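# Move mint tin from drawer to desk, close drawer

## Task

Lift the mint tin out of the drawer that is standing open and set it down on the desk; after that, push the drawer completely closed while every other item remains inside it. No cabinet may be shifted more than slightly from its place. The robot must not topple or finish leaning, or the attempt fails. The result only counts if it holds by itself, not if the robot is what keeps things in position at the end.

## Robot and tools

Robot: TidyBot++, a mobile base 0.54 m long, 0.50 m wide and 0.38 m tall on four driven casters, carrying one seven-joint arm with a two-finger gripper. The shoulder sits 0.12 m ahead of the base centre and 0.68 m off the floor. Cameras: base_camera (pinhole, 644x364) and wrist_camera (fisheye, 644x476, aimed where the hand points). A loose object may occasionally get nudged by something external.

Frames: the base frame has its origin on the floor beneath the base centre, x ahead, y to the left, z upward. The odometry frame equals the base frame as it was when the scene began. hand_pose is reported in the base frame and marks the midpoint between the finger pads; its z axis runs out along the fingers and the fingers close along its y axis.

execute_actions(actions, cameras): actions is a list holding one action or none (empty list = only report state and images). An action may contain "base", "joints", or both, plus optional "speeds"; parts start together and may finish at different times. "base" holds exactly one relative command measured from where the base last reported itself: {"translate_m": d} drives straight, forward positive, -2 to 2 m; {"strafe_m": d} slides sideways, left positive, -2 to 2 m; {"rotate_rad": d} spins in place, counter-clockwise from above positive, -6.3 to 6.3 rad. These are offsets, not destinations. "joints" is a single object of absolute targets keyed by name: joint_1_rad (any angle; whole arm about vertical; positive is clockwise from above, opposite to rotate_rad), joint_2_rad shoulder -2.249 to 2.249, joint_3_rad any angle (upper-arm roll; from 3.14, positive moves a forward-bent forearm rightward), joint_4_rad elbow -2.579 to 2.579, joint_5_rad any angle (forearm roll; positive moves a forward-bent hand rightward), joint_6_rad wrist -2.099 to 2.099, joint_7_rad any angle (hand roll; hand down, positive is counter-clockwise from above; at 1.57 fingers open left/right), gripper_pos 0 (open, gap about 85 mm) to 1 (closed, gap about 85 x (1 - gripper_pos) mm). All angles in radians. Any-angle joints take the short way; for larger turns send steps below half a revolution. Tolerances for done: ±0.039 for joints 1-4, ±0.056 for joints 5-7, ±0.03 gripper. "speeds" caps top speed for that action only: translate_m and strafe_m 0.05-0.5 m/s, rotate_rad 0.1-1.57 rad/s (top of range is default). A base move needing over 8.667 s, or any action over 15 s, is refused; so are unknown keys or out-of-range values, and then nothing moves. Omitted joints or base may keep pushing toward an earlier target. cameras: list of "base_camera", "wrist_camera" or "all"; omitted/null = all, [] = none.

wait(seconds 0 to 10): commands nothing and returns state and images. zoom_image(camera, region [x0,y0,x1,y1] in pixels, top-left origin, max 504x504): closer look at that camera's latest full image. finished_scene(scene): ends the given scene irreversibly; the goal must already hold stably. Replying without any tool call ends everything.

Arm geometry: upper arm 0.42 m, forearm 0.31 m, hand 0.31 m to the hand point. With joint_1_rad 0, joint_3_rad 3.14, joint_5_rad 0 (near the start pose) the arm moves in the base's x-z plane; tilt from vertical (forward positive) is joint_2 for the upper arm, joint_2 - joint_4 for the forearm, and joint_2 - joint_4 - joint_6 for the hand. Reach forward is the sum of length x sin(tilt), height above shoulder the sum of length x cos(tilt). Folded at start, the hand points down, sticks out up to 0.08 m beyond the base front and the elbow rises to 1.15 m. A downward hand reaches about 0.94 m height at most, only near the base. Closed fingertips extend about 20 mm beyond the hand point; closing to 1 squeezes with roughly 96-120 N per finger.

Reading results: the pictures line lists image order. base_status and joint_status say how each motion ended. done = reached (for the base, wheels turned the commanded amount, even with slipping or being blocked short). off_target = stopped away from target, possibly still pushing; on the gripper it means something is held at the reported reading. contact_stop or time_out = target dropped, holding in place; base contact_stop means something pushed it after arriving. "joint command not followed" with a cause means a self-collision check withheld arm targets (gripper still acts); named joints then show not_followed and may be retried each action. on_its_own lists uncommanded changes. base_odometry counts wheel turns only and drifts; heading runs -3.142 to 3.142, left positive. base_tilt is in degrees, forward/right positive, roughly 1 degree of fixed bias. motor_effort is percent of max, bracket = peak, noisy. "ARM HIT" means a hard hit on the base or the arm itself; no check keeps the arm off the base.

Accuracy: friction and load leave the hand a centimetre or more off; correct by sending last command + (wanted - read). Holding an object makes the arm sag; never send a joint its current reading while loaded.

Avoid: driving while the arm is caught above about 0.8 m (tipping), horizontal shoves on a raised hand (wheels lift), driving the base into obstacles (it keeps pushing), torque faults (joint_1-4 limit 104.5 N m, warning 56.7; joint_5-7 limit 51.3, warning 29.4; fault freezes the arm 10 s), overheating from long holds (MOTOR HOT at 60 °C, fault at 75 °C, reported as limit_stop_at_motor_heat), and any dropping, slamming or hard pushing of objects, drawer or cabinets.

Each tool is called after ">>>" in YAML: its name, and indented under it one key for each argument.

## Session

>>> execute_actions:
  actions:
    - {"joints":{"joint_6_rad":0.4}}
  cameras: ["wrist_camera"]

Scene clock: 1.57 s.
base_odometry: x=+0.000 y=+0.000 heading=+0.000 (m, m, rad; odometry frame)
base_tilt: forward=+0.3 right=+0.0 (deg)
base_status: not commanded
joint_positions: joint_1_rad=-0.016 joint_2_rad=-0.315 joint_3_rad=+3.154 joint_4_rad=-2.517 joint_5_rad=-0.003 joint_6_rad=+0.389 joint_7_rad=+1.573 gripper_pos=+0.000
joint_status: all done
motor_effort: joint_1_rad=+0(0) joint_2_rad=-7(7) joint_3_rad=+0(1) joint_4_rad=+19(18) joint_5_rad=+0(0) joint_6_rad=+9(8) joint_7_rad=+0(0) (%)
hand_pose: x=+0.5449 y=+0.0026 z=+0.8218 quat_wxyz=(-0.003, +0.787, +0.000, +0.617) (m; base frame)
pictures: wrist_camera
Images, in order (width x height): wrist_camera 644x476.

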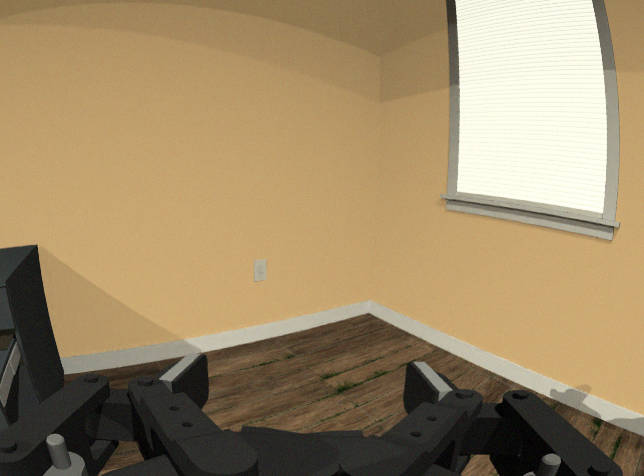

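>>> execute_actions:
  actions:
    - {"base":{"rotate_rad":1.3}}
  cameras: ["wrist_camera"]

Scene clock: 3.87 s.
base_odometry: x=+0.000 y=+0.000 heading=+1.299 (m, m, rad; odometry frame)
base_tilt: forward=+0.3 right=+0.1 (deg)
base_status: done
joint_positions: joint_1_rad=-0.016 joint_2_rad=-0.315 joint_3_rad=+3.153 joint_4_rad=-2.517 joint_5_rad=-0.003 joint_6_rad=+0.389 joint_7_rad=+1.573 gripper_pos=+0.000
joint_status: not commanded
motor_effort: joint_1_rad=+0(0) joint_2_rad=-7(8) joint_3_rad=+0(1) joint_4_rad=+19(19) joint_5_rad=+0(1) joint_6_rad=+9(9) joint_7_rad=+0(0) (%)
hand_pose: x=+0.5448 y=+0.0028 z=+0.8218 quat_wxyz=(-0.003, +0.787, +0.001, +0.617) (m; base frame)
pictures: wrist_camera
Images, in order (width x height): wrist_camera 644x476.

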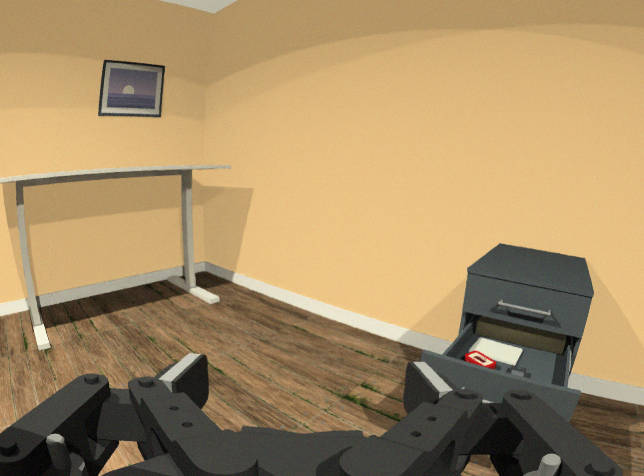

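>>> execute_actions:
  actions:
    - {"base":{"rotate_rad":-0.55}}
  cameras: ["wrist_camera"]

Scene clock: 5.60 s.
base_odometry: x=+0.000 y=+0.000 heading=+0.751 (m, m, rad; odometry frame)
base_tilt: forward=+0.3 right=+0.1 (deg)
base_status: done
joint_positions: joint_1_rad=-0.016 joint_2_rad=-0.315 joint_3_rad=+3.154 joint_4_rad=-2.517 joint_5_rad=-0.003 joint_6_rad=+0.389 joint_7_rad=+1.573 gripper_pos=+0.000
joint_status: not commanded
motor_effort: joint_1_rad=+0(1) joint_2_rad=-7(8) joint_3_rad=-1(1) joint_4_rad=+18(19) joint_5_rad=+0(1) joint_6_rad=+9(9) joint_7_rad=-1(1) (%)
hand_pose: x=+0.5449 y=+0.0024 z=+0.8218 quat_wxyz=(-0.003, +0.787, +0.000, +0.617) (m; base frame)
pictures: wrist_camera
Images, in order (width x height): wrist_camera 644x476.

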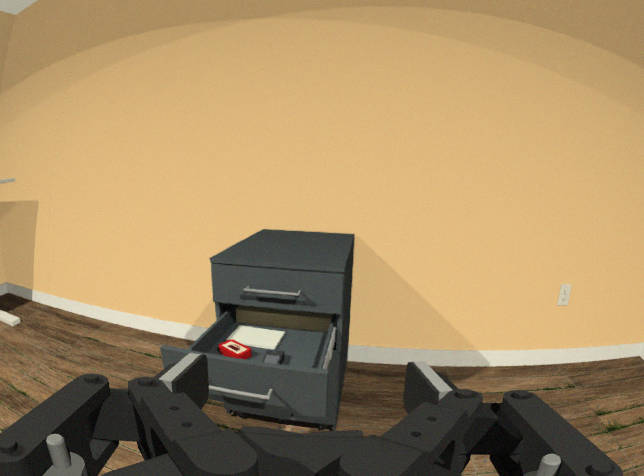

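>>> execute_actions:
  actions:
    - {"base":{"strafe_m":0.12},"joints":{"joint_2_rad":0.1,"joint_4_rad":-1.9,"joint_6_rad":-1.13}}
  cameras: ["wrist_camera"]

Scene clock: 7.80 s.
base_odometry: x=-0.082 y=+0.088 heading=+0.750 (m, m, rad; odometry frame)
base_tilt: forward=+0.3 right=+0.0 (deg)
base_status: done
joint_positions: joint_1_rad=-0.016 joint_2_rad=+0.089 joint_3_rad=+3.153 joint_4_rad=-1.914 joint_5_rad=-0.003 joint_6_rad=-1.104 joint_7_rad=+1.573 gripper_pos=+0.000
joint_status: all done
motor_effort: joint_1_rad=+0(0) joint_2_rad=-19(20) joint_3_rad=+0(2) joint_4_rad=+16(18) joint_5_rad=-1(1) joint_6_rad=+1(9) joint_7_rad=-1(1) (%)
hand_pose: x=+0.4526 y=+0.0037 z=+0.6580 quat_wxyz=(-0.001, +1.000, +0.003, +0.017) (m; base frame)
pictures: wrist_camera
Images, in order (width x height): wrist_camera 644x476.

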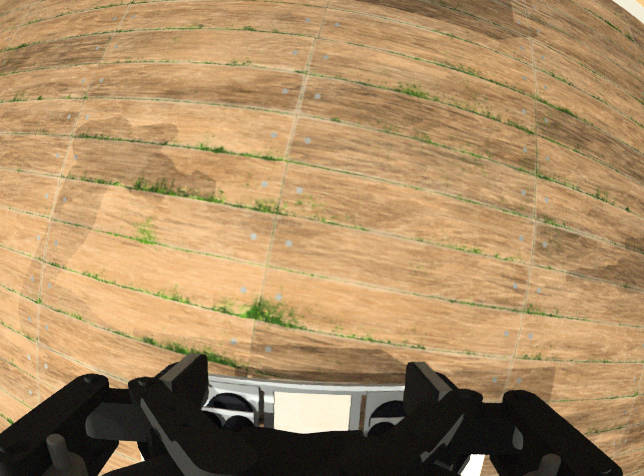

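Farther than thought.

>>> execute_actions:
  actions:
    - {"base":{"translate_m":0.4}}
  cameras: ["wrist_camera"]

Scene clock: 10.07 s.
base_odometry: x=+0.211 y=+0.361 heading=+0.750 (m, m, rad; odometry frame)
base_tilt: forward=+0.4 right=+0.0 (deg)
base_status: done
joint_positions: joint_1_rad=-0.016 joint_2_rad=+0.098 joint_3_rad=+3.153 joint_4_rad=-1.909 joint_5_rad=-0.003 joint_6_rad=-1.105 joint_7_rad=+1.573 gripper_pos=+0.000
joint_status: not commanded
motor_effort: joint_1_rad=+1(1) joint_2_rad=-19(22) joint_3_rad=+0(2) joint_4_rad=+15(17) joint_5_rad=-2(2) joint_6_rad=+1(2) joint_7_rad=+0(1) (%)
hand_pose: x=+0.4543 y=+0.0037 z=+0.6566 quat_wxyz=(-0.001, +1.000, +0.003, +0.015) (m; base frame)
pictures: wrist_camera
Images, in order (width x height): wrist_camera 644x476.

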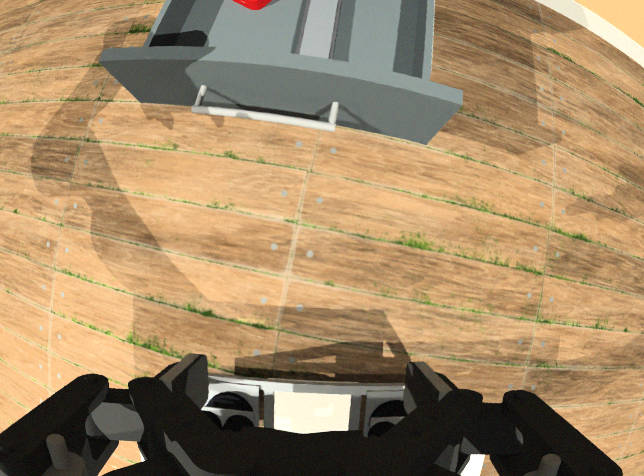

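>>> execute_actions:
  actions:
    - {"base":{"translate_m":0.35}}
  cameras: ["wrist_camera"]

Scene clock: 12.23 s.
base_odometry: x=+0.467 y=+0.600 heading=+0.751 (m, m, rad; odometry frame)
base_tilt: forward=+0.3 right=+0.1 (deg)
base_status: done
joint_positions: joint_1_rad=-0.016 joint_2_rad=+0.102 joint_3_rad=+3.153 joint_4_rad=-1.907 joint_5_rad=-0.003 joint_6_rad=-1.106 joint_7_rad=+1.573 gripper_pos=+0.000
joint_status: not commanded
motor_effort: joint_1_rad=+0(2) joint_2_rad=-20(23) joint_3_rad=+0(2) joint_4_rad=+15(15) joint_5_rad=+0(0) joint_6_rad=+1(2) joint_7_rad=+0(1) (%)
hand_pose: x=+0.4549 y=+0.0037 z=+0.6558 quat_wxyz=(-0.001, +1.000, +0.003, +0.013) (m; base frame)
pictures: wrist_camera
Images, in order (width x height): wrist_camera 644x476.

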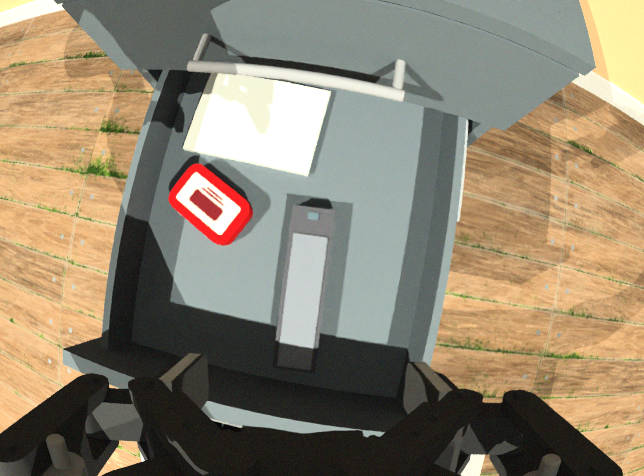

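>>> execute_actions:
  actions:
    - {"base":{"strafe_m":0.115},"joints":{"joint_7_rad":2.46}}
  cameras: []

Scene clock: 13.83 s.
base_odometry: x=+0.388 y=+0.684 heading=+0.751 (m, m, rad; odometry frame)
base_tilt: forward=+0.2 right=+0.0 (deg)
base_status: done
joint_positions: joint_1_rad=-0.018 joint_2_rad=+0.102 joint_3_rad=+3.152 joint_4_rad=-1.907 joint_5_rad=-0.003 joint_6_rad=-1.106 joint_7_rad=+2.442 gripper_pos=+0.000
joint_status: all done
motor_effort: joint_1_rad=+1(2) joint_2_rad=-20(20) joint_3_rad=+1(2) joint_4_rad=+15(16) joint_5_rad=-1(2) joint_6_rad=+1(2) joint_7_rad=+0(1) (%)
hand_pose: x=+0.4548 y=+0.0045 z=+0.6559 quat_wxyz=(+0.005, +0.905, +0.424, +0.012) (m; base frame)
pictures: none
No camera images: the call's "cameras" was empty. Leave "cameras" out to get every camera's image.

>>> execute_actions:
  actions:
    - {"joints":{"joint_2_rad":0.55,"joint_4_rad":-1.8,"joint_6_rad":-0.79}}
  cameras: ["wrist_camera"]

Scene clock: 15.63 s.
base_odometry: x=+0.388 y=+0.684 heading=+0.751 (m, m, rad; odometry frame)
base_tilt: forward=+0.3 right=+0.0 (deg)
base_status: not commanded
joint_positions: joint_1_rad=-0.018 joint_2_rad=+0.547 joint_3_rad=+3.152 joint_4_rad=-1.816 joint_5_rad=-0.003 joint_6_rad=-0.819 joint_7_rad=+2.442 gripper_pos=+0.000
joint_status: all done
motor_effort: joint_1_rad=+0(1) joint_2_rad=-33(36) joint_3_rad=-1(0) joint_4_rad=+11(16) joint_5_rad=+0(1) joint_6_rad=+1(1) joint_7_rad=-1(0) (%)
hand_pose: x=+0.5462 y=+0.0048 z=+0.5062 quat_wxyz=(-0.007, +0.905, +0.425, -0.019) (m; base frame)
pictures: wrist_camera
Images, in order (width x height): wrist_camera 644x476.

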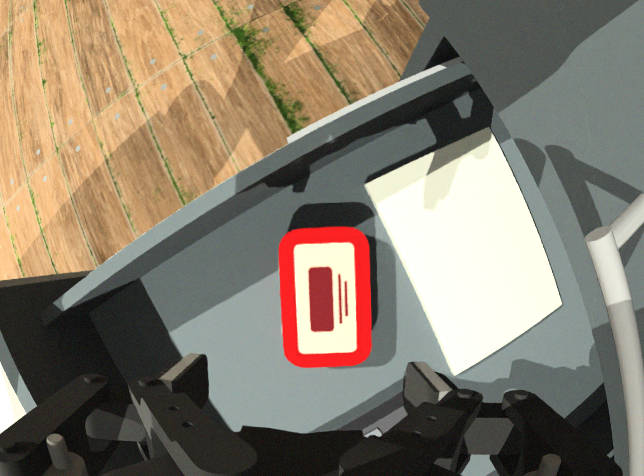

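>>> execute_actions:
  actions:
    - {"joints":{"joint_1_rad":-0.09,"joint_2_rad":0.75,"joint_4_rad":-1.75,"joint_6_rad":-0.64}}
  cameras: ["wrist_camera"]

Scene clock: 17.23 s.
base_odometry: x=+0.388 y=+0.684 heading=+0.751 (m, m, rad; odometry frame)
base_tilt: forward=+0.3 right=+0.0 (deg)
base_status: not commanded
joint_positions: joint_1_rad=-0.081 joint_2_rad=+0.752 joint_3_rad=+3.152 joint_4_rad=-1.765 joint_5_rad=-0.003 joint_6_rad=-0.670 joint_7_rad=+2.442 gripper_pos=+0.000
joint_status: all done
motor_effort: joint_1_rad=+0(1) joint_2_rad=-37(40) joint_3_rad=-1(1) joint_4_rad=+9(11) joint_5_rad=+0(1) joint_6_rad=+0(0) joint_7_rad=+0(0) (%)
hand_pose: x=+0.5751 y=+0.0335 z=+0.4231 quat_wxyz=(-0.006, +0.891, +0.454, -0.022) (m; base frame)
pictures: wrist_camera
Images, in order (width x height): wrist_camera 644x476.

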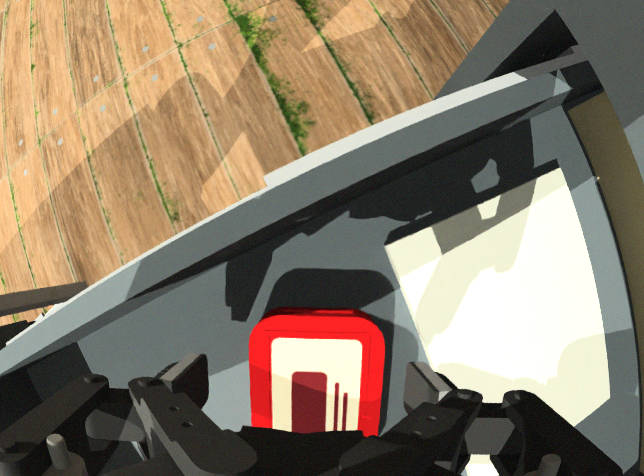

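Nearly there; a touch lower then close.

>>> execute_actions:
  actions:
    - {"joints":{"joint_2_rad":0.8,"joint_4_rad":-1.77,"joint_6_rad":-0.6}}
  cameras: []

>>> execute_actions:
  actions:
    - {"joints":{"gripper_pos":1}}
  cameras: []

Scene clock: 20.93 s.
base_odometry: x=+0.388 y=+0.684 heading=+0.751 (m, m, rad; odometry frame)
base_tilt: forward=+0.3 right=+0.0 (deg)
base_status: not commanded
joint_positions: joint_1_rad=-0.081 joint_2_rad=+0.793 joint_3_rad=+3.152 joint_4_rad=-1.765 joint_5_rad=-0.003 joint_6_rad=-0.629 joint_7_rad=+2.442 gripper_pos=+0.000
joint_status: all done
motor_effort: joint_1_rad=+0(1) joint_2_rad=-38(40) joint_3_rad=-1(2) joint_4_rad=+10(10) joint_5_rad=+0(0) joint_6_rad=+0(1) joint_7_rad=+0(0) (%)
hand_pose: x=+0.5768 y=+0.0335 z=+0.4037 quat_wxyz=(-0.006, +0.891, +0.454, -0.022) (m; base frame)
pictures: none
No camera images: the call's "cameras" was empty. Leave "cameras" out to get every camera's image.

Scene clock: 22.03 s.
base_odometry: x=+0.388 y=+0.684 heading=+0.751 (m, m, rad; odometry frame)
base_tilt: forward=+0.4 right=+0.0 (deg)
base_status: not commanded
joint_positions: joint_1_rad=-0.081 joint_2_rad=+0.791 joint_3_rad=+3.152 joint_4_rad=-1.765 joint_5_rad=-0.003 joint_6_rad=-0.628 joint_7_rad=+2.442 gripper_pos=+0.363
joint_status: gripper_pos off_target (ended at +0.363, target +1.000)
motor_effort: joint_1_rad=+0(0) joint_2_rad=-34(40) joint_3_rad=+0(1) joint_4_rad=+6(10) joint_5_rad=+0(1) joint_6_rad=+0(5) joint_7_rad=-1(1) (%)
hand_pose: x=+0.5779 y=+0.0336 z=+0.4047 quat_wxyz=(-0.005, +0.891, +0.454, -0.020) (m; base frame)
pictures: none
No camera images: the call's "cameras" was empty. Leave "cameras" out to get every camera's image.

>>> execute_actions:
  actions:
    - {"joints":{"joint_2_rad":0.3,"joint_6_rad":-1.09}}
  cameras: []

>>> execute_actions:
  actions:
    - {"base":{"translate_m":-0.35},"joints":{"joint_1_rad":0,"joint_2_rad":-0.1,"joint_4_rad":-1.5,"joint_6_rad":-0.7,"joint_7_rad":1.57}}
  cameras: []

>>> execute_actions:
  actions:
    - {"base":{"rotate_rad":1.57}}
  cameras: ["wrist_camera"]

Scene clock: 24.03 s.
base_odometry: x=+0.388 y=+0.684 heading=+0.751 (m, m, rad; odometry frame)
base_tilt: forward=+0.3 right=+0.0 (deg)
base_status: not commanded
joint_positions: joint_1_rad=-0.081 joint_2_rad=+0.308 joint_3_rad=+3.152 joint_4_rad=-1.766 joint_5_rad=-0.003 joint_6_rad=-1.062 joint_7_rad=+2.442 gripper_pos=+0.363
joint_status: all done
motor_effort: joint_1_rad=+0(0) joint_2_rad=-28(42) joint_3_rad=+0(0) joint_4_rad=+15(15) joint_5_rad=+0(1) joint_6_rad=+1(1) joint_7_rad=+0(0) (%)
hand_pose: x=+0.5228 y=+0.0306 z=+0.6199 quat_wxyz=(+0.002, +0.891, +0.453, +0.003) (m; base frame)
pictures: none
No camera images: the call's "cameras" was empty. Leave "cameras" out to get every camera's image.

Scene clock: 26.20 s.
base_odometry: x=+0.132 y=+0.445 heading=+0.750 (m, m, rad; odometry frame)
base_tilt: forward=+0.3 right=+0.0 (deg)
base_status: done
joint_positions: joint_1_rad=-0.013 joint_2_rad=-0.108 joint_3_rad=+3.152 joint_4_rad=-1.508 joint_5_rad=-0.003 joint_6_rad=-0.730 joint_7_rad=+1.602 gripper_pos=+0.363
joint_status: all done
motor_effort: joint_1_rad=+0(1) joint_2_rad=-18(32) joint_3_rad=+0(0) joint_4_rad=+21(21) joint_5_rad=+0(1) joint_6_rad=+9(9) joint_7_rad=+0(0) (%)
hand_pose: x=+0.6473 y=+0.0030 z=+0.9882 quat_wxyz=(+0.005, +0.875, +0.014, +0.484) (m; base frame)
pictures: none
No camera images: the call's "cameras" was empty. Leave "cameras" out to get every camera's image.

Scene clock: 28.53 s.
base_odometry: x=+0.132 y=+0.445 heading=+2.320 (m, m, rad; odometry frame)
base_tilt: forward=+0.3 right=+0.0 (deg)
base_status: done
joint_positions: joint_1_rad=-0.007 joint_2_rad=-0.095 joint_3_rad=+3.148 joint_4_rad=-1.508 joint_5_rad=-0.003 joint_6_rad=-0.730 joint_7_rad=+1.602 gripper_pos=+0.363
joint_status: not commanded
motor_effort: joint_1_rad=+0(3) joint_2_rad=-19(22) joint_3_rad=+1(3) joint_4_rad=+22(22) joint_5_rad=+0(0) joint_6_rad=+8(8) joint_7_rad=-1(1) (%)
hand_pose: x=+0.6514 y=+0.0020 z=+0.9812 quat_wxyz=(+0.006, +0.878, +0.013, +0.479) (m; base frame)
pictures: wrist_camera
Images, in order (width x height): wrist_camera 644x476.

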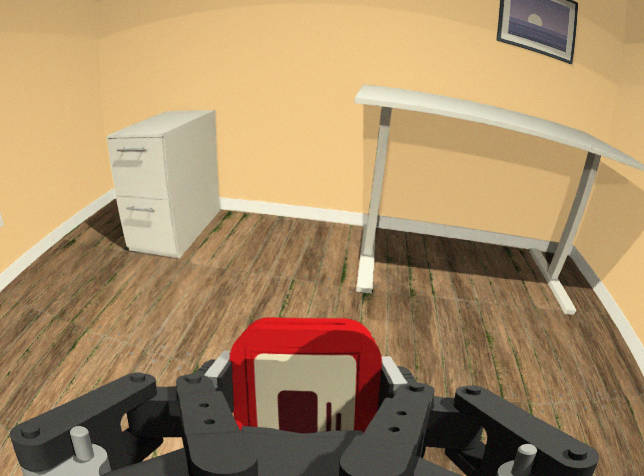

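>>> execute_actions:
  actions:
    - {"base":{"strafe_m":-0.55}}
  cameras: []

>>> execute_actions:
  actions:
    - {"base":{"translate_m":0.7},"joints":{"joint_6_rad":-0.1}}
  cameras: ["wrist_camera"]

Scene clock: 31.13 s.
base_odometry: x=+0.535 y=+0.820 heading=+2.320 (m, m, rad; odometry frame)
base_tilt: forward=+0.4 right=+0.0 (deg)
base_status: done
joint_positions: joint_1_rad=-0.003 joint_2_rad=-0.095 joint_3_rad=+3.152 joint_4_rad=-1.508 joint_5_rad=-0.003 joint_6_rad=-0.730 joint_7_rad=+1.602 gripper_pos=+0.363
joint_status: not commanded
motor_effort: joint_1_rad=+0(2) joint_2_rad=-19(22) joint_3_rad=+0(4) joint_4_rad=+21(22) joint_5_rad=-1(1) joint_6_rad=+8(9) joint_7_rad=+0(1) (%)
hand_pose: x=+0.6514 y=-0.0020 z=+0.9814 quat_wxyz=(+0.007, +0.878, +0.010, +0.479) (m; base frame)
pictures: none
No camera images: the call's "cameras" was empty. Leave "cameras" out to get every camera's image.

Scene clock: 33.90 s.
base_odometry: x=+0.058 y=+1.333 heading=+2.320 (m, m, rad; odometry frame)
base_tilt: forward=+0.3 right=+0.0 (deg)
base_status: done
joint_positions: joint_1_rad=-0.003 joint_2_rad=-0.093 joint_3_rad=+3.152 joint_4_rad=-1.505 joint_5_rad=-0.003 joint_6_rad=-0.116 joint_7_rad=+1.602 gripper_pos=+0.363
joint_status: all done
motor_effort: joint_1_rad=+0(0) joint_2_rad=-21(23) joint_3_rad=+1(2) joint_4_rad=+22(23) joint_5_rad=-1(0) joint_6_rad=+10(10) joint_7_rad=-1(1) (%)
hand_pose: x=+0.7012 y=-0.0030 z=+1.1640 quat_wxyz=(+0.012, +0.692, +0.007, +0.722) (m; base frame)
pictures: wrist_camera
Images, in order (width x height): wrist_camera 644x476.

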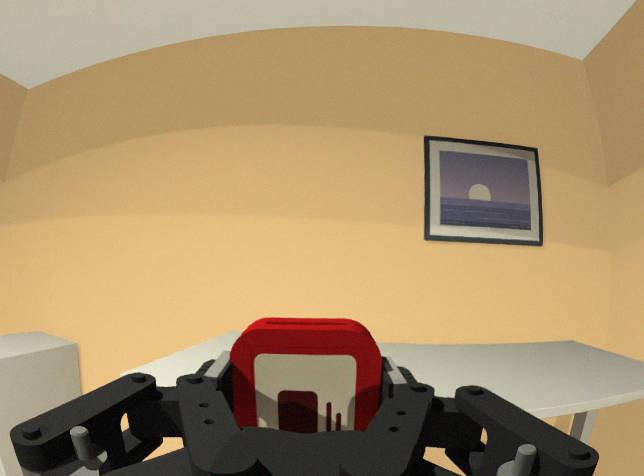

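>>> execute_actions:
  actions:
    - {"base":{"translate_m":0.4},"joints":{"joint_6_rad":-0.7}}

Scene clock: 36.80 s.
base_odometry: x=-0.214 y=+1.626 heading=+2.320 (m, m, rad; odometry frame)
base_tilt: forward=+0.3 right=+0.0 (deg)
base_status: done
joint_positions: joint_1_rad=-0.003 joint_2_rad=-0.091 joint_3_rad=+3.152 joint_4_rad=-1.504 joint_5_rad=-0.003 joint_6_rad=-0.696 joint_7_rad=+1.602 gripper_pos=+0.363
joint_status: all done
motor_effort: joint_1_rad=+0(1) joint_2_rad=-19(23) joint_3_rad=+0(1) joint_4_rad=+22(24) joint_5_rad=-1(1) joint_6_rad=+9(11) joint_7_rad=+0(1) (%)
hand_pose: x=+0.6585 y=-0.0021 z=+0.9905 quat_wxyz=(+0.008, +0.870, +0.010, +0.493) (m; base frame)
pictures: base_camera, wrist_camera
Images, in order (width x height): base_camera 644x364, wrist_camera 644x476.

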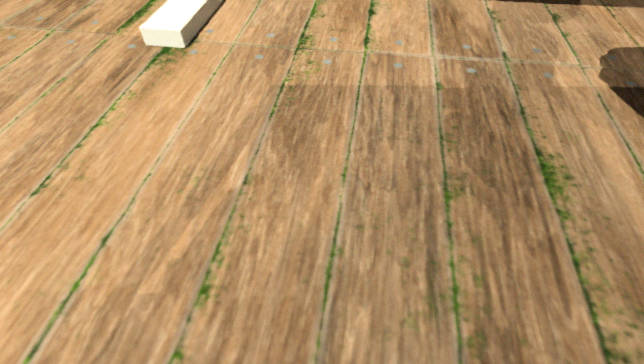

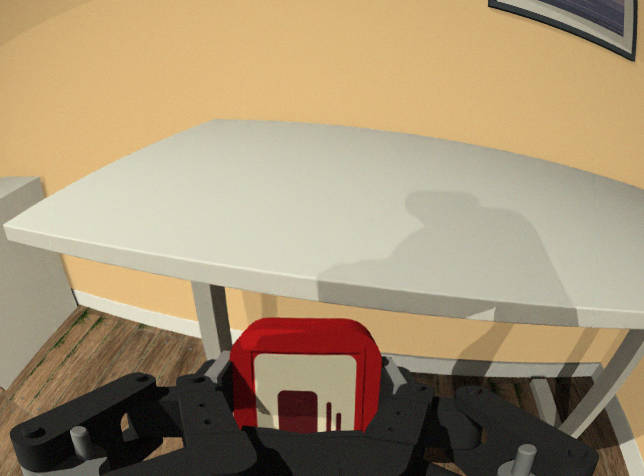

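>>> execute_actions:
  actions:
    - {"base":{"translate_m":0.3},"speeds":{"translate_m":0.25}}
  cameras: ["wrist_camera"]

Scene clock: 52.03 s.
base_odometry: x=-0.418 y=+1.846 heading=+2.320 (m, m, rad; odometry frame)
base_tilt: forward=+0.3 right=+0.0 (deg)
base_status: done
joint_positions: joint_1_rad=-0.003 joint_2_rad=-0.105 joint_3_rad=+3.152 joint_4_rad=-1.495 joint_5_rad=-0.003 joint_6_rad=-0.695 joint_7_rad=+1.602 gripper_pos=+0.363
joint_status: not commanded
motor_effort: joint_1_rad=+1(1) joint_2_rad=-14(21) joint_3_rad=+1(2) joint_4_rad=+16(23) joint_5_rad=+1(0) joint_6_rad=+4(13) joint_7_rad=+0(0) (%)
hand_pose: x=+0.6553 y=-0.0021 z=+1.0034 quat_wxyz=(+0.008, +0.864, +0.010, +0.504) (m; base frame)
pictures: wrist_camera
Images, in order (width x height): wrist_camera 644x476.

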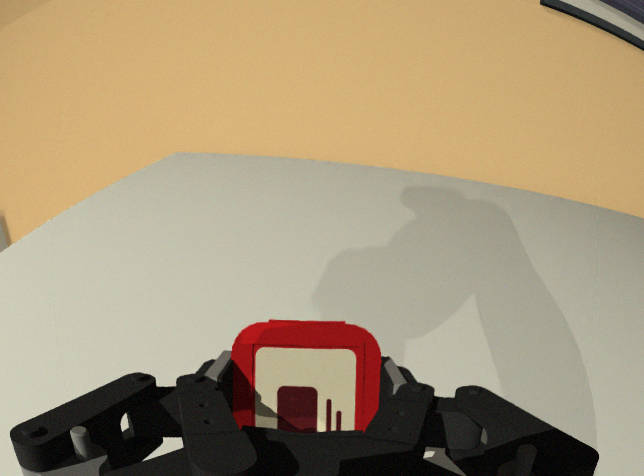

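>>> execute_actions:
  actions:
    - {"joints":{"gripper_pos":0}}
  cameras: []

>>> execute_actions:
  actions:
    - {"joints":{"joint_6_rad":-0.1}}
  cameras: ["wrist_camera"]

Scene clock: 53.37 s.
base_odometry: x=-0.418 y=+1.846 heading=+2.320 (m, m, rad; odometry frame)
base_tilt: forward=+0.3 right=+0.0 (deg)
base_status: not commanded
joint_positions: joint_1_rad=-0.003 joint_2_rad=-0.104 joint_3_rad=+3.152 joint_4_rad=-1.498 joint_5_rad=-0.003 joint_6_rad=-0.695 joint_7_rad=+1.602 gripper_pos=+0.000
joint_status: all done
motor_effort: joint_1_rad=+1(0) joint_2_rad=-18(19) joint_3_rad=+1(0) joint_4_rad=+20(22) joint_5_rad=-1(1) joint_6_rad=+8(9) joint_7_rad=-1(1) (%)
hand_pose: x=+0.6551 y=-0.0021 z=+1.0016 quat_wxyz=(+0.008, +0.865, +0.010, +0.502) (m; base frame)
pictures: none
No camera images: the call's "cameras" was empty. Leave "cameras" out to get every camera's image.

Scene clock: 54.37 s.
base_odometry: x=-0.418 y=+1.846 heading=+2.320 (m, m, rad; odometry frame)
base_tilt: forward=+0.4 right=+0.0 (deg)
base_status: not commanded
joint_positions: joint_1_rad=-0.003 joint_2_rad=-0.105 joint_3_rad=+3.152 joint_4_rad=-1.498 joint_5_rad=-0.003 joint_6_rad=-0.111 joint_7_rad=+1.602 gripper_pos=+0.000
joint_status: all done
motor_effort: joint_1_rad=+0(1) joint_2_rad=-18(20) joint_3_rad=+1(0) joint_4_rad=+22(23) joint_5_rad=-1(0) joint_6_rad=+9(10) joint_7_rad=+0(0) (%)
hand_pose: x=+0.6953 y=-0.0030 z=+1.1762 quat_wxyz=(+0.013, +0.683, +0.007, +0.730) (m; base frame)
pictures: wrist_camera
Images, in order (width x height): wrist_camera 644x476.

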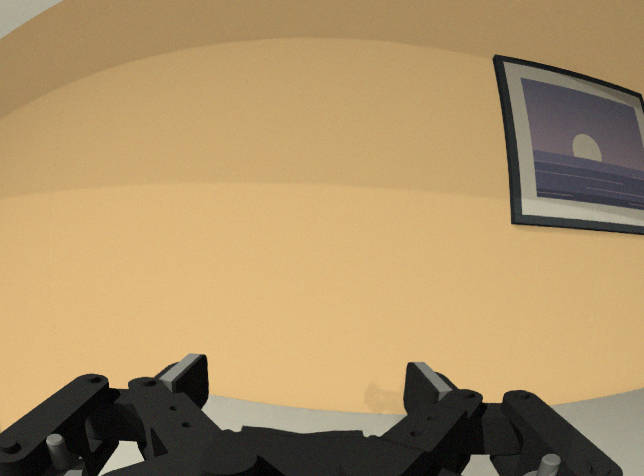

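>>> execute_actions:
  actions:
    - {"base":{"translate_m":-1.4},"joints":{"joint_6_rad":-0.5}}
  cameras: ["wrist_camera"]

Scene clock: 58.73 s.
base_odometry: x=+0.535 y=+0.821 heading=+2.320 (m, m, rad; odometry frame)
base_tilt: forward=+0.3 right=+0.0 (deg)
base_status: done
joint_positions: joint_1_rad=-0.003 joint_2_rad=-0.101 joint_3_rad=+3.152 joint_4_rad=-1.502 joint_5_rad=-0.003 joint_6_rad=-0.488 joint_7_rad=+1.602 gripper_pos=+0.000
joint_status: all done
motor_effort: joint_1_rad=+0(1) joint_2_rad=-19(22) joint_3_rad=+1(2) joint_4_rad=+22(23) joint_5_rad=-1(1) joint_6_rad=+9(9) joint_7_rad=+0(0) (%)
hand_pose: x=+0.6823 y=-0.0031 z=+1.0561 quat_wxyz=(+0.010, +0.810, +0.009, +0.586) (m; base frame)
pictures: wrist_camera
Images, in order (width x height): wrist_camera 644x476.

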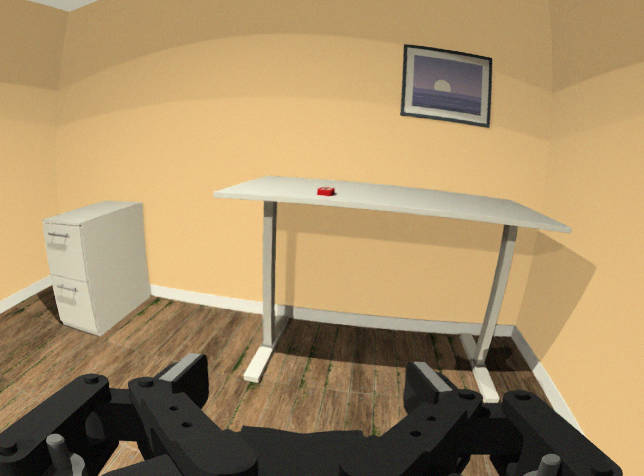

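>>> execute_actions:
  actions:
    - {"base":{"strafe_m":0.55}}
  cameras: []

>>> execute_actions:
  actions:
    - {"base":{"rotate_rad":-1.57},"joints":{"joint_2_rad":0.8,"joint_4_rad":-1.77,"joint_6_rad":-0.6,"gripper_pos":1}}
  cameras: ["wrist_camera"]

Scene clock: 61.53 s.
base_odometry: x=+0.132 y=+0.446 heading=+2.320 (m, m, rad; odometry frame)
base_tilt: forward=+0.3 right=+0.1 (deg)
base_status: done
joint_positions: joint_1_rad=-0.002 joint_2_rad=-0.101 joint_3_rad=+3.151 joint_4_rad=-1.502 joint_5_rad=-0.003 joint_6_rad=-0.488 joint_7_rad=+1.602 gripper_pos=+0.000
joint_status: not commanded
motor_effort: joint_1_rad=+1(2) joint_2_rad=-18(21) joint_3_rad=+0(2) joint_4_rad=+21(22) joint_5_rad=+0(1) joint_6_rad=+8(9) joint_7_rad=+0(1) (%)
hand_pose: x=+0.6823 y=-0.0028 z=+1.0561 quat_wxyz=(+0.010, +0.810, +0.009, +0.586) (m; base frame)
pictures: none
No camera images: the call's "cameras" was empty. Leave "cameras" out to get every camera's image.

Scene clock: 64.10 s.
base_odometry: x=+0.132 y=+0.446 heading=+0.751 (m, m, rad; odometry frame)
base_tilt: forward=+0.4 right=+0.0 (deg)
base_status: done
joint_positions: joint_1_rad=+0.008 joint_2_rad=+0.792 joint_3_rad=+3.162 joint_4_rad=-1.756 joint_5_rad=-0.003 joint_6_rad=-0.570 joint_7_rad=+1.602 gripper_pos=+0.999
joint_status: all done
motor_effort: joint_1_rad=+1(5) joint_2_rad=-38(43) joint_3_rad=-1(4) joint_4_rad=+10(21) joint_5_rad=-1(1) joint_6_rad=+1(10) joint_7_rad=+0(0) (%)
hand_pose: x=+0.6020 y=-0.0129 z=+0.4055 quat_wxyz=(+0.007, +1.000, +0.004, +0.012) (m; base frame)
pictures: wrist_camera
Images, in order (width x height): wrist_camera 644x476.

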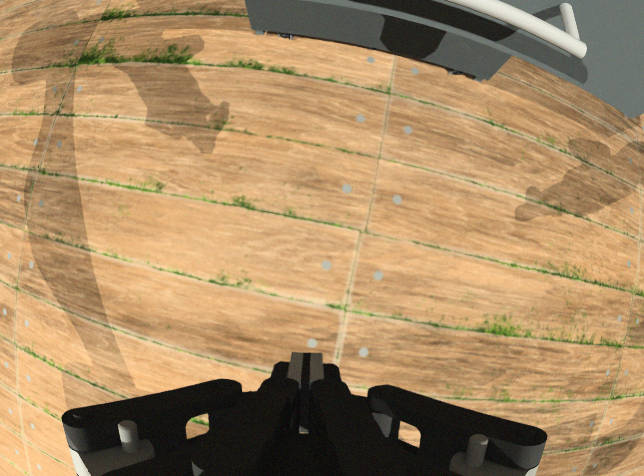

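Drawer front is ahead, a bit right. Strafe a little then push.

>>> execute_actions:
  actions:
    - {"base":{"strafe_m":-0.1}}
  cameras: []

>>> execute_actions:
  actions:
    - {"base":{"translate_m":0.55},"speeds":{"translate_m":0.2}}
  cameras: ["wrist_camera"]

Scene clock: 65.63 s.
base_odometry: x=+0.200 y=+0.373 heading=+0.750 (m, m, rad; odometry frame)
base_tilt: forward=+0.3 right=+0.1 (deg)
base_status: done
joint_positions: joint_1_rad=+0.008 joint_2_rad=+0.792 joint_3_rad=+3.159 joint_4_rad=-1.756 joint_5_rad=-0.003 joint_6_rad=-0.570 joint_7_rad=+1.602 gripper_pos=+0.999
joint_status: not commanded
motor_effort: joint_1_rad=+1(3) joint_2_rad=-38(40) joint_3_rad=-1(3) joint_4_rad=+9(11) joint_5_rad=+0(1) joint_6_rad=+1(1) joint_7_rad=-1(0) (%)
hand_pose: x=+0.6019 y=-0.0111 z=+0.4055 quat_wxyz=(+0.006, +1.000, +0.005, +0.012) (m; base frame)
pictures: none
No camera images: the call's "cameras" was empty. Leave "cameras" out to get every camera's image.

Scene clock: 71.83 s.
base_odometry: x=+0.600 y=+0.745 heading=+0.745 (m, m, rad; odometry frame)
base_tilt: forward=+0.2 right=+0.1 (deg)
base_status: translate_m time_out (by the wheels' count: +0.545 of +0.550)
joint_positions: joint_1_rad=+0.004 joint_2_rad=+0.757 joint_3_rad=+3.143 joint_4_rad=-2.113 joint_5_rad=+0.004 joint_6_rad=-0.782 joint_7_rad=+1.580 gripper_pos=+0.999
joint_status: not commanded
motor_effort: joint_1_rad=+0(6) joint_2_rad=-20(48) joint_3_rad=+1(6) joint_4_rad=+66(76) joint_5_rad=-1(7) joint_6_rad=+25(32) joint_7_rad=+1(6) (%)
hand_pose: x=+0.3400 y=-0.0008 z=+0.4132 quat_wxyz=(+0.000, +0.968, +0.003, -0.253) (m; base frame)
pictures: wrist_camera
Images, in order (width x height): wrist_camera 644x476.

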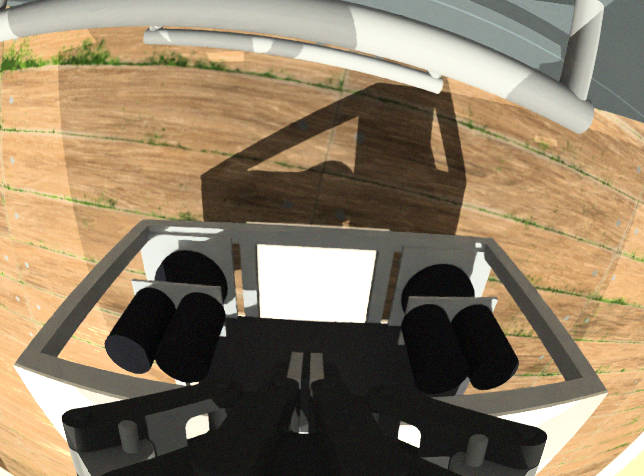

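Arm got pushed back hard; back off and look.

>>> execute_actions:
  actions:
    - {"base":{"translate_m":-0.5},"joints":{"joint_2_rad":0.1,"joint_4_rad":-1.9,"joint_6_rad":0.3}}
  cameras: ["wrist_camera"]

Scene clock: 74.63 s.
TORQUE WARNING: joint_2_rad reached its warning level (56.7 N m).
base_odometry: x=+0.232 y=+0.405 heading=+0.746 (m, m, rad; odometry frame)
base_tilt: forward=+0.3 right=+0.1 (deg)
base_status: done
joint_positions: joint_1_rad=+0.000 joint_2_rad=+0.096 joint_3_rad=+3.156 joint_4_rad=-1.894 joint_5_rad=-0.004 joint_6_rad=+0.289 joint_7_rad=+1.579 gripper_pos=+0.999
joint_status: all done
motor_effort: joint_1_rad=+0(5) joint_2_rad=-25(109) joint_3_rad=+0(7) joint_4_rad=+20(67) joint_5_rad=-1(4) joint_6_rad=+9(35) joint_7_rad=+0(3) (%)
hand_pose: x=+0.7552 y=-0.0079 z=+0.9324 quat_wxyz=(+0.007, +0.751, -0.003, +0.660) (m; base frame)
pictures: wrist_camera
Images, in order (width x height): wrist_camera 644x476.

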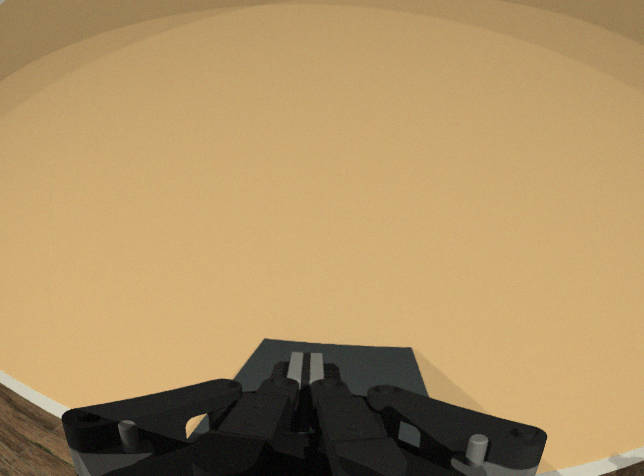

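>>> execute_actions:
  actions:
    - {"base":{"translate_m":-0.5},"joints":{"joint_6_rad":-0.1}}
  cameras: ["wrist_camera"]

Scene clock: 77.07 s.
base_odometry: x=-0.135 y=+0.066 heading=+0.746 (m, m, rad; odometry frame)
base_tilt: forward=+0.3 right=+0.0 (deg)
base_status: done
joint_positions: joint_1_rad=+0.000 joint_2_rad=+0.097 joint_3_rad=+3.156 joint_4_rad=-1.899 joint_5_rad=-0.004 joint_6_rad=-0.088 joint_7_rad=+1.579 gripper_pos=+0.999
joint_status: all done
motor_effort: joint_1_rad=+0(0) joint_2_rad=-25(29) joint_3_rad=+0(1) joint_4_rad=+20(22) joint_5_rad=+0(0) joint_6_rad=+8(9) joint_7_rad=+0(0) (%)
hand_pose: x=+0.7175 y=-0.0071 z=+0.8181 quat_wxyz=(+0.005, +0.863, -0.004, +0.505) (m; base frame)
pictures: wrist_camera
Images, in order (width x height): wrist_camera 644x476.

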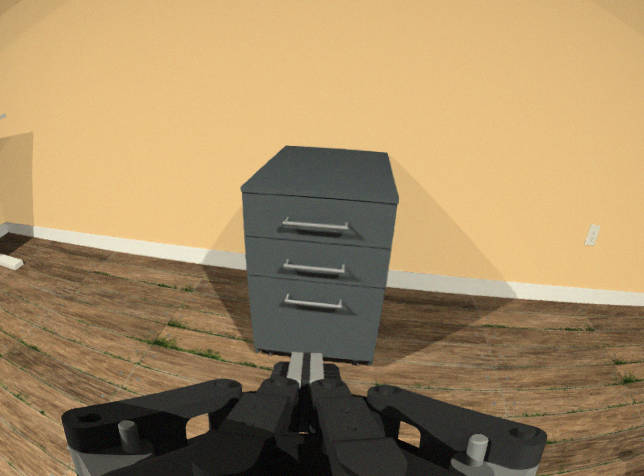

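Drawer closed.

>>> finished_scene:
  scene: 2

The scene is finished: the task was done.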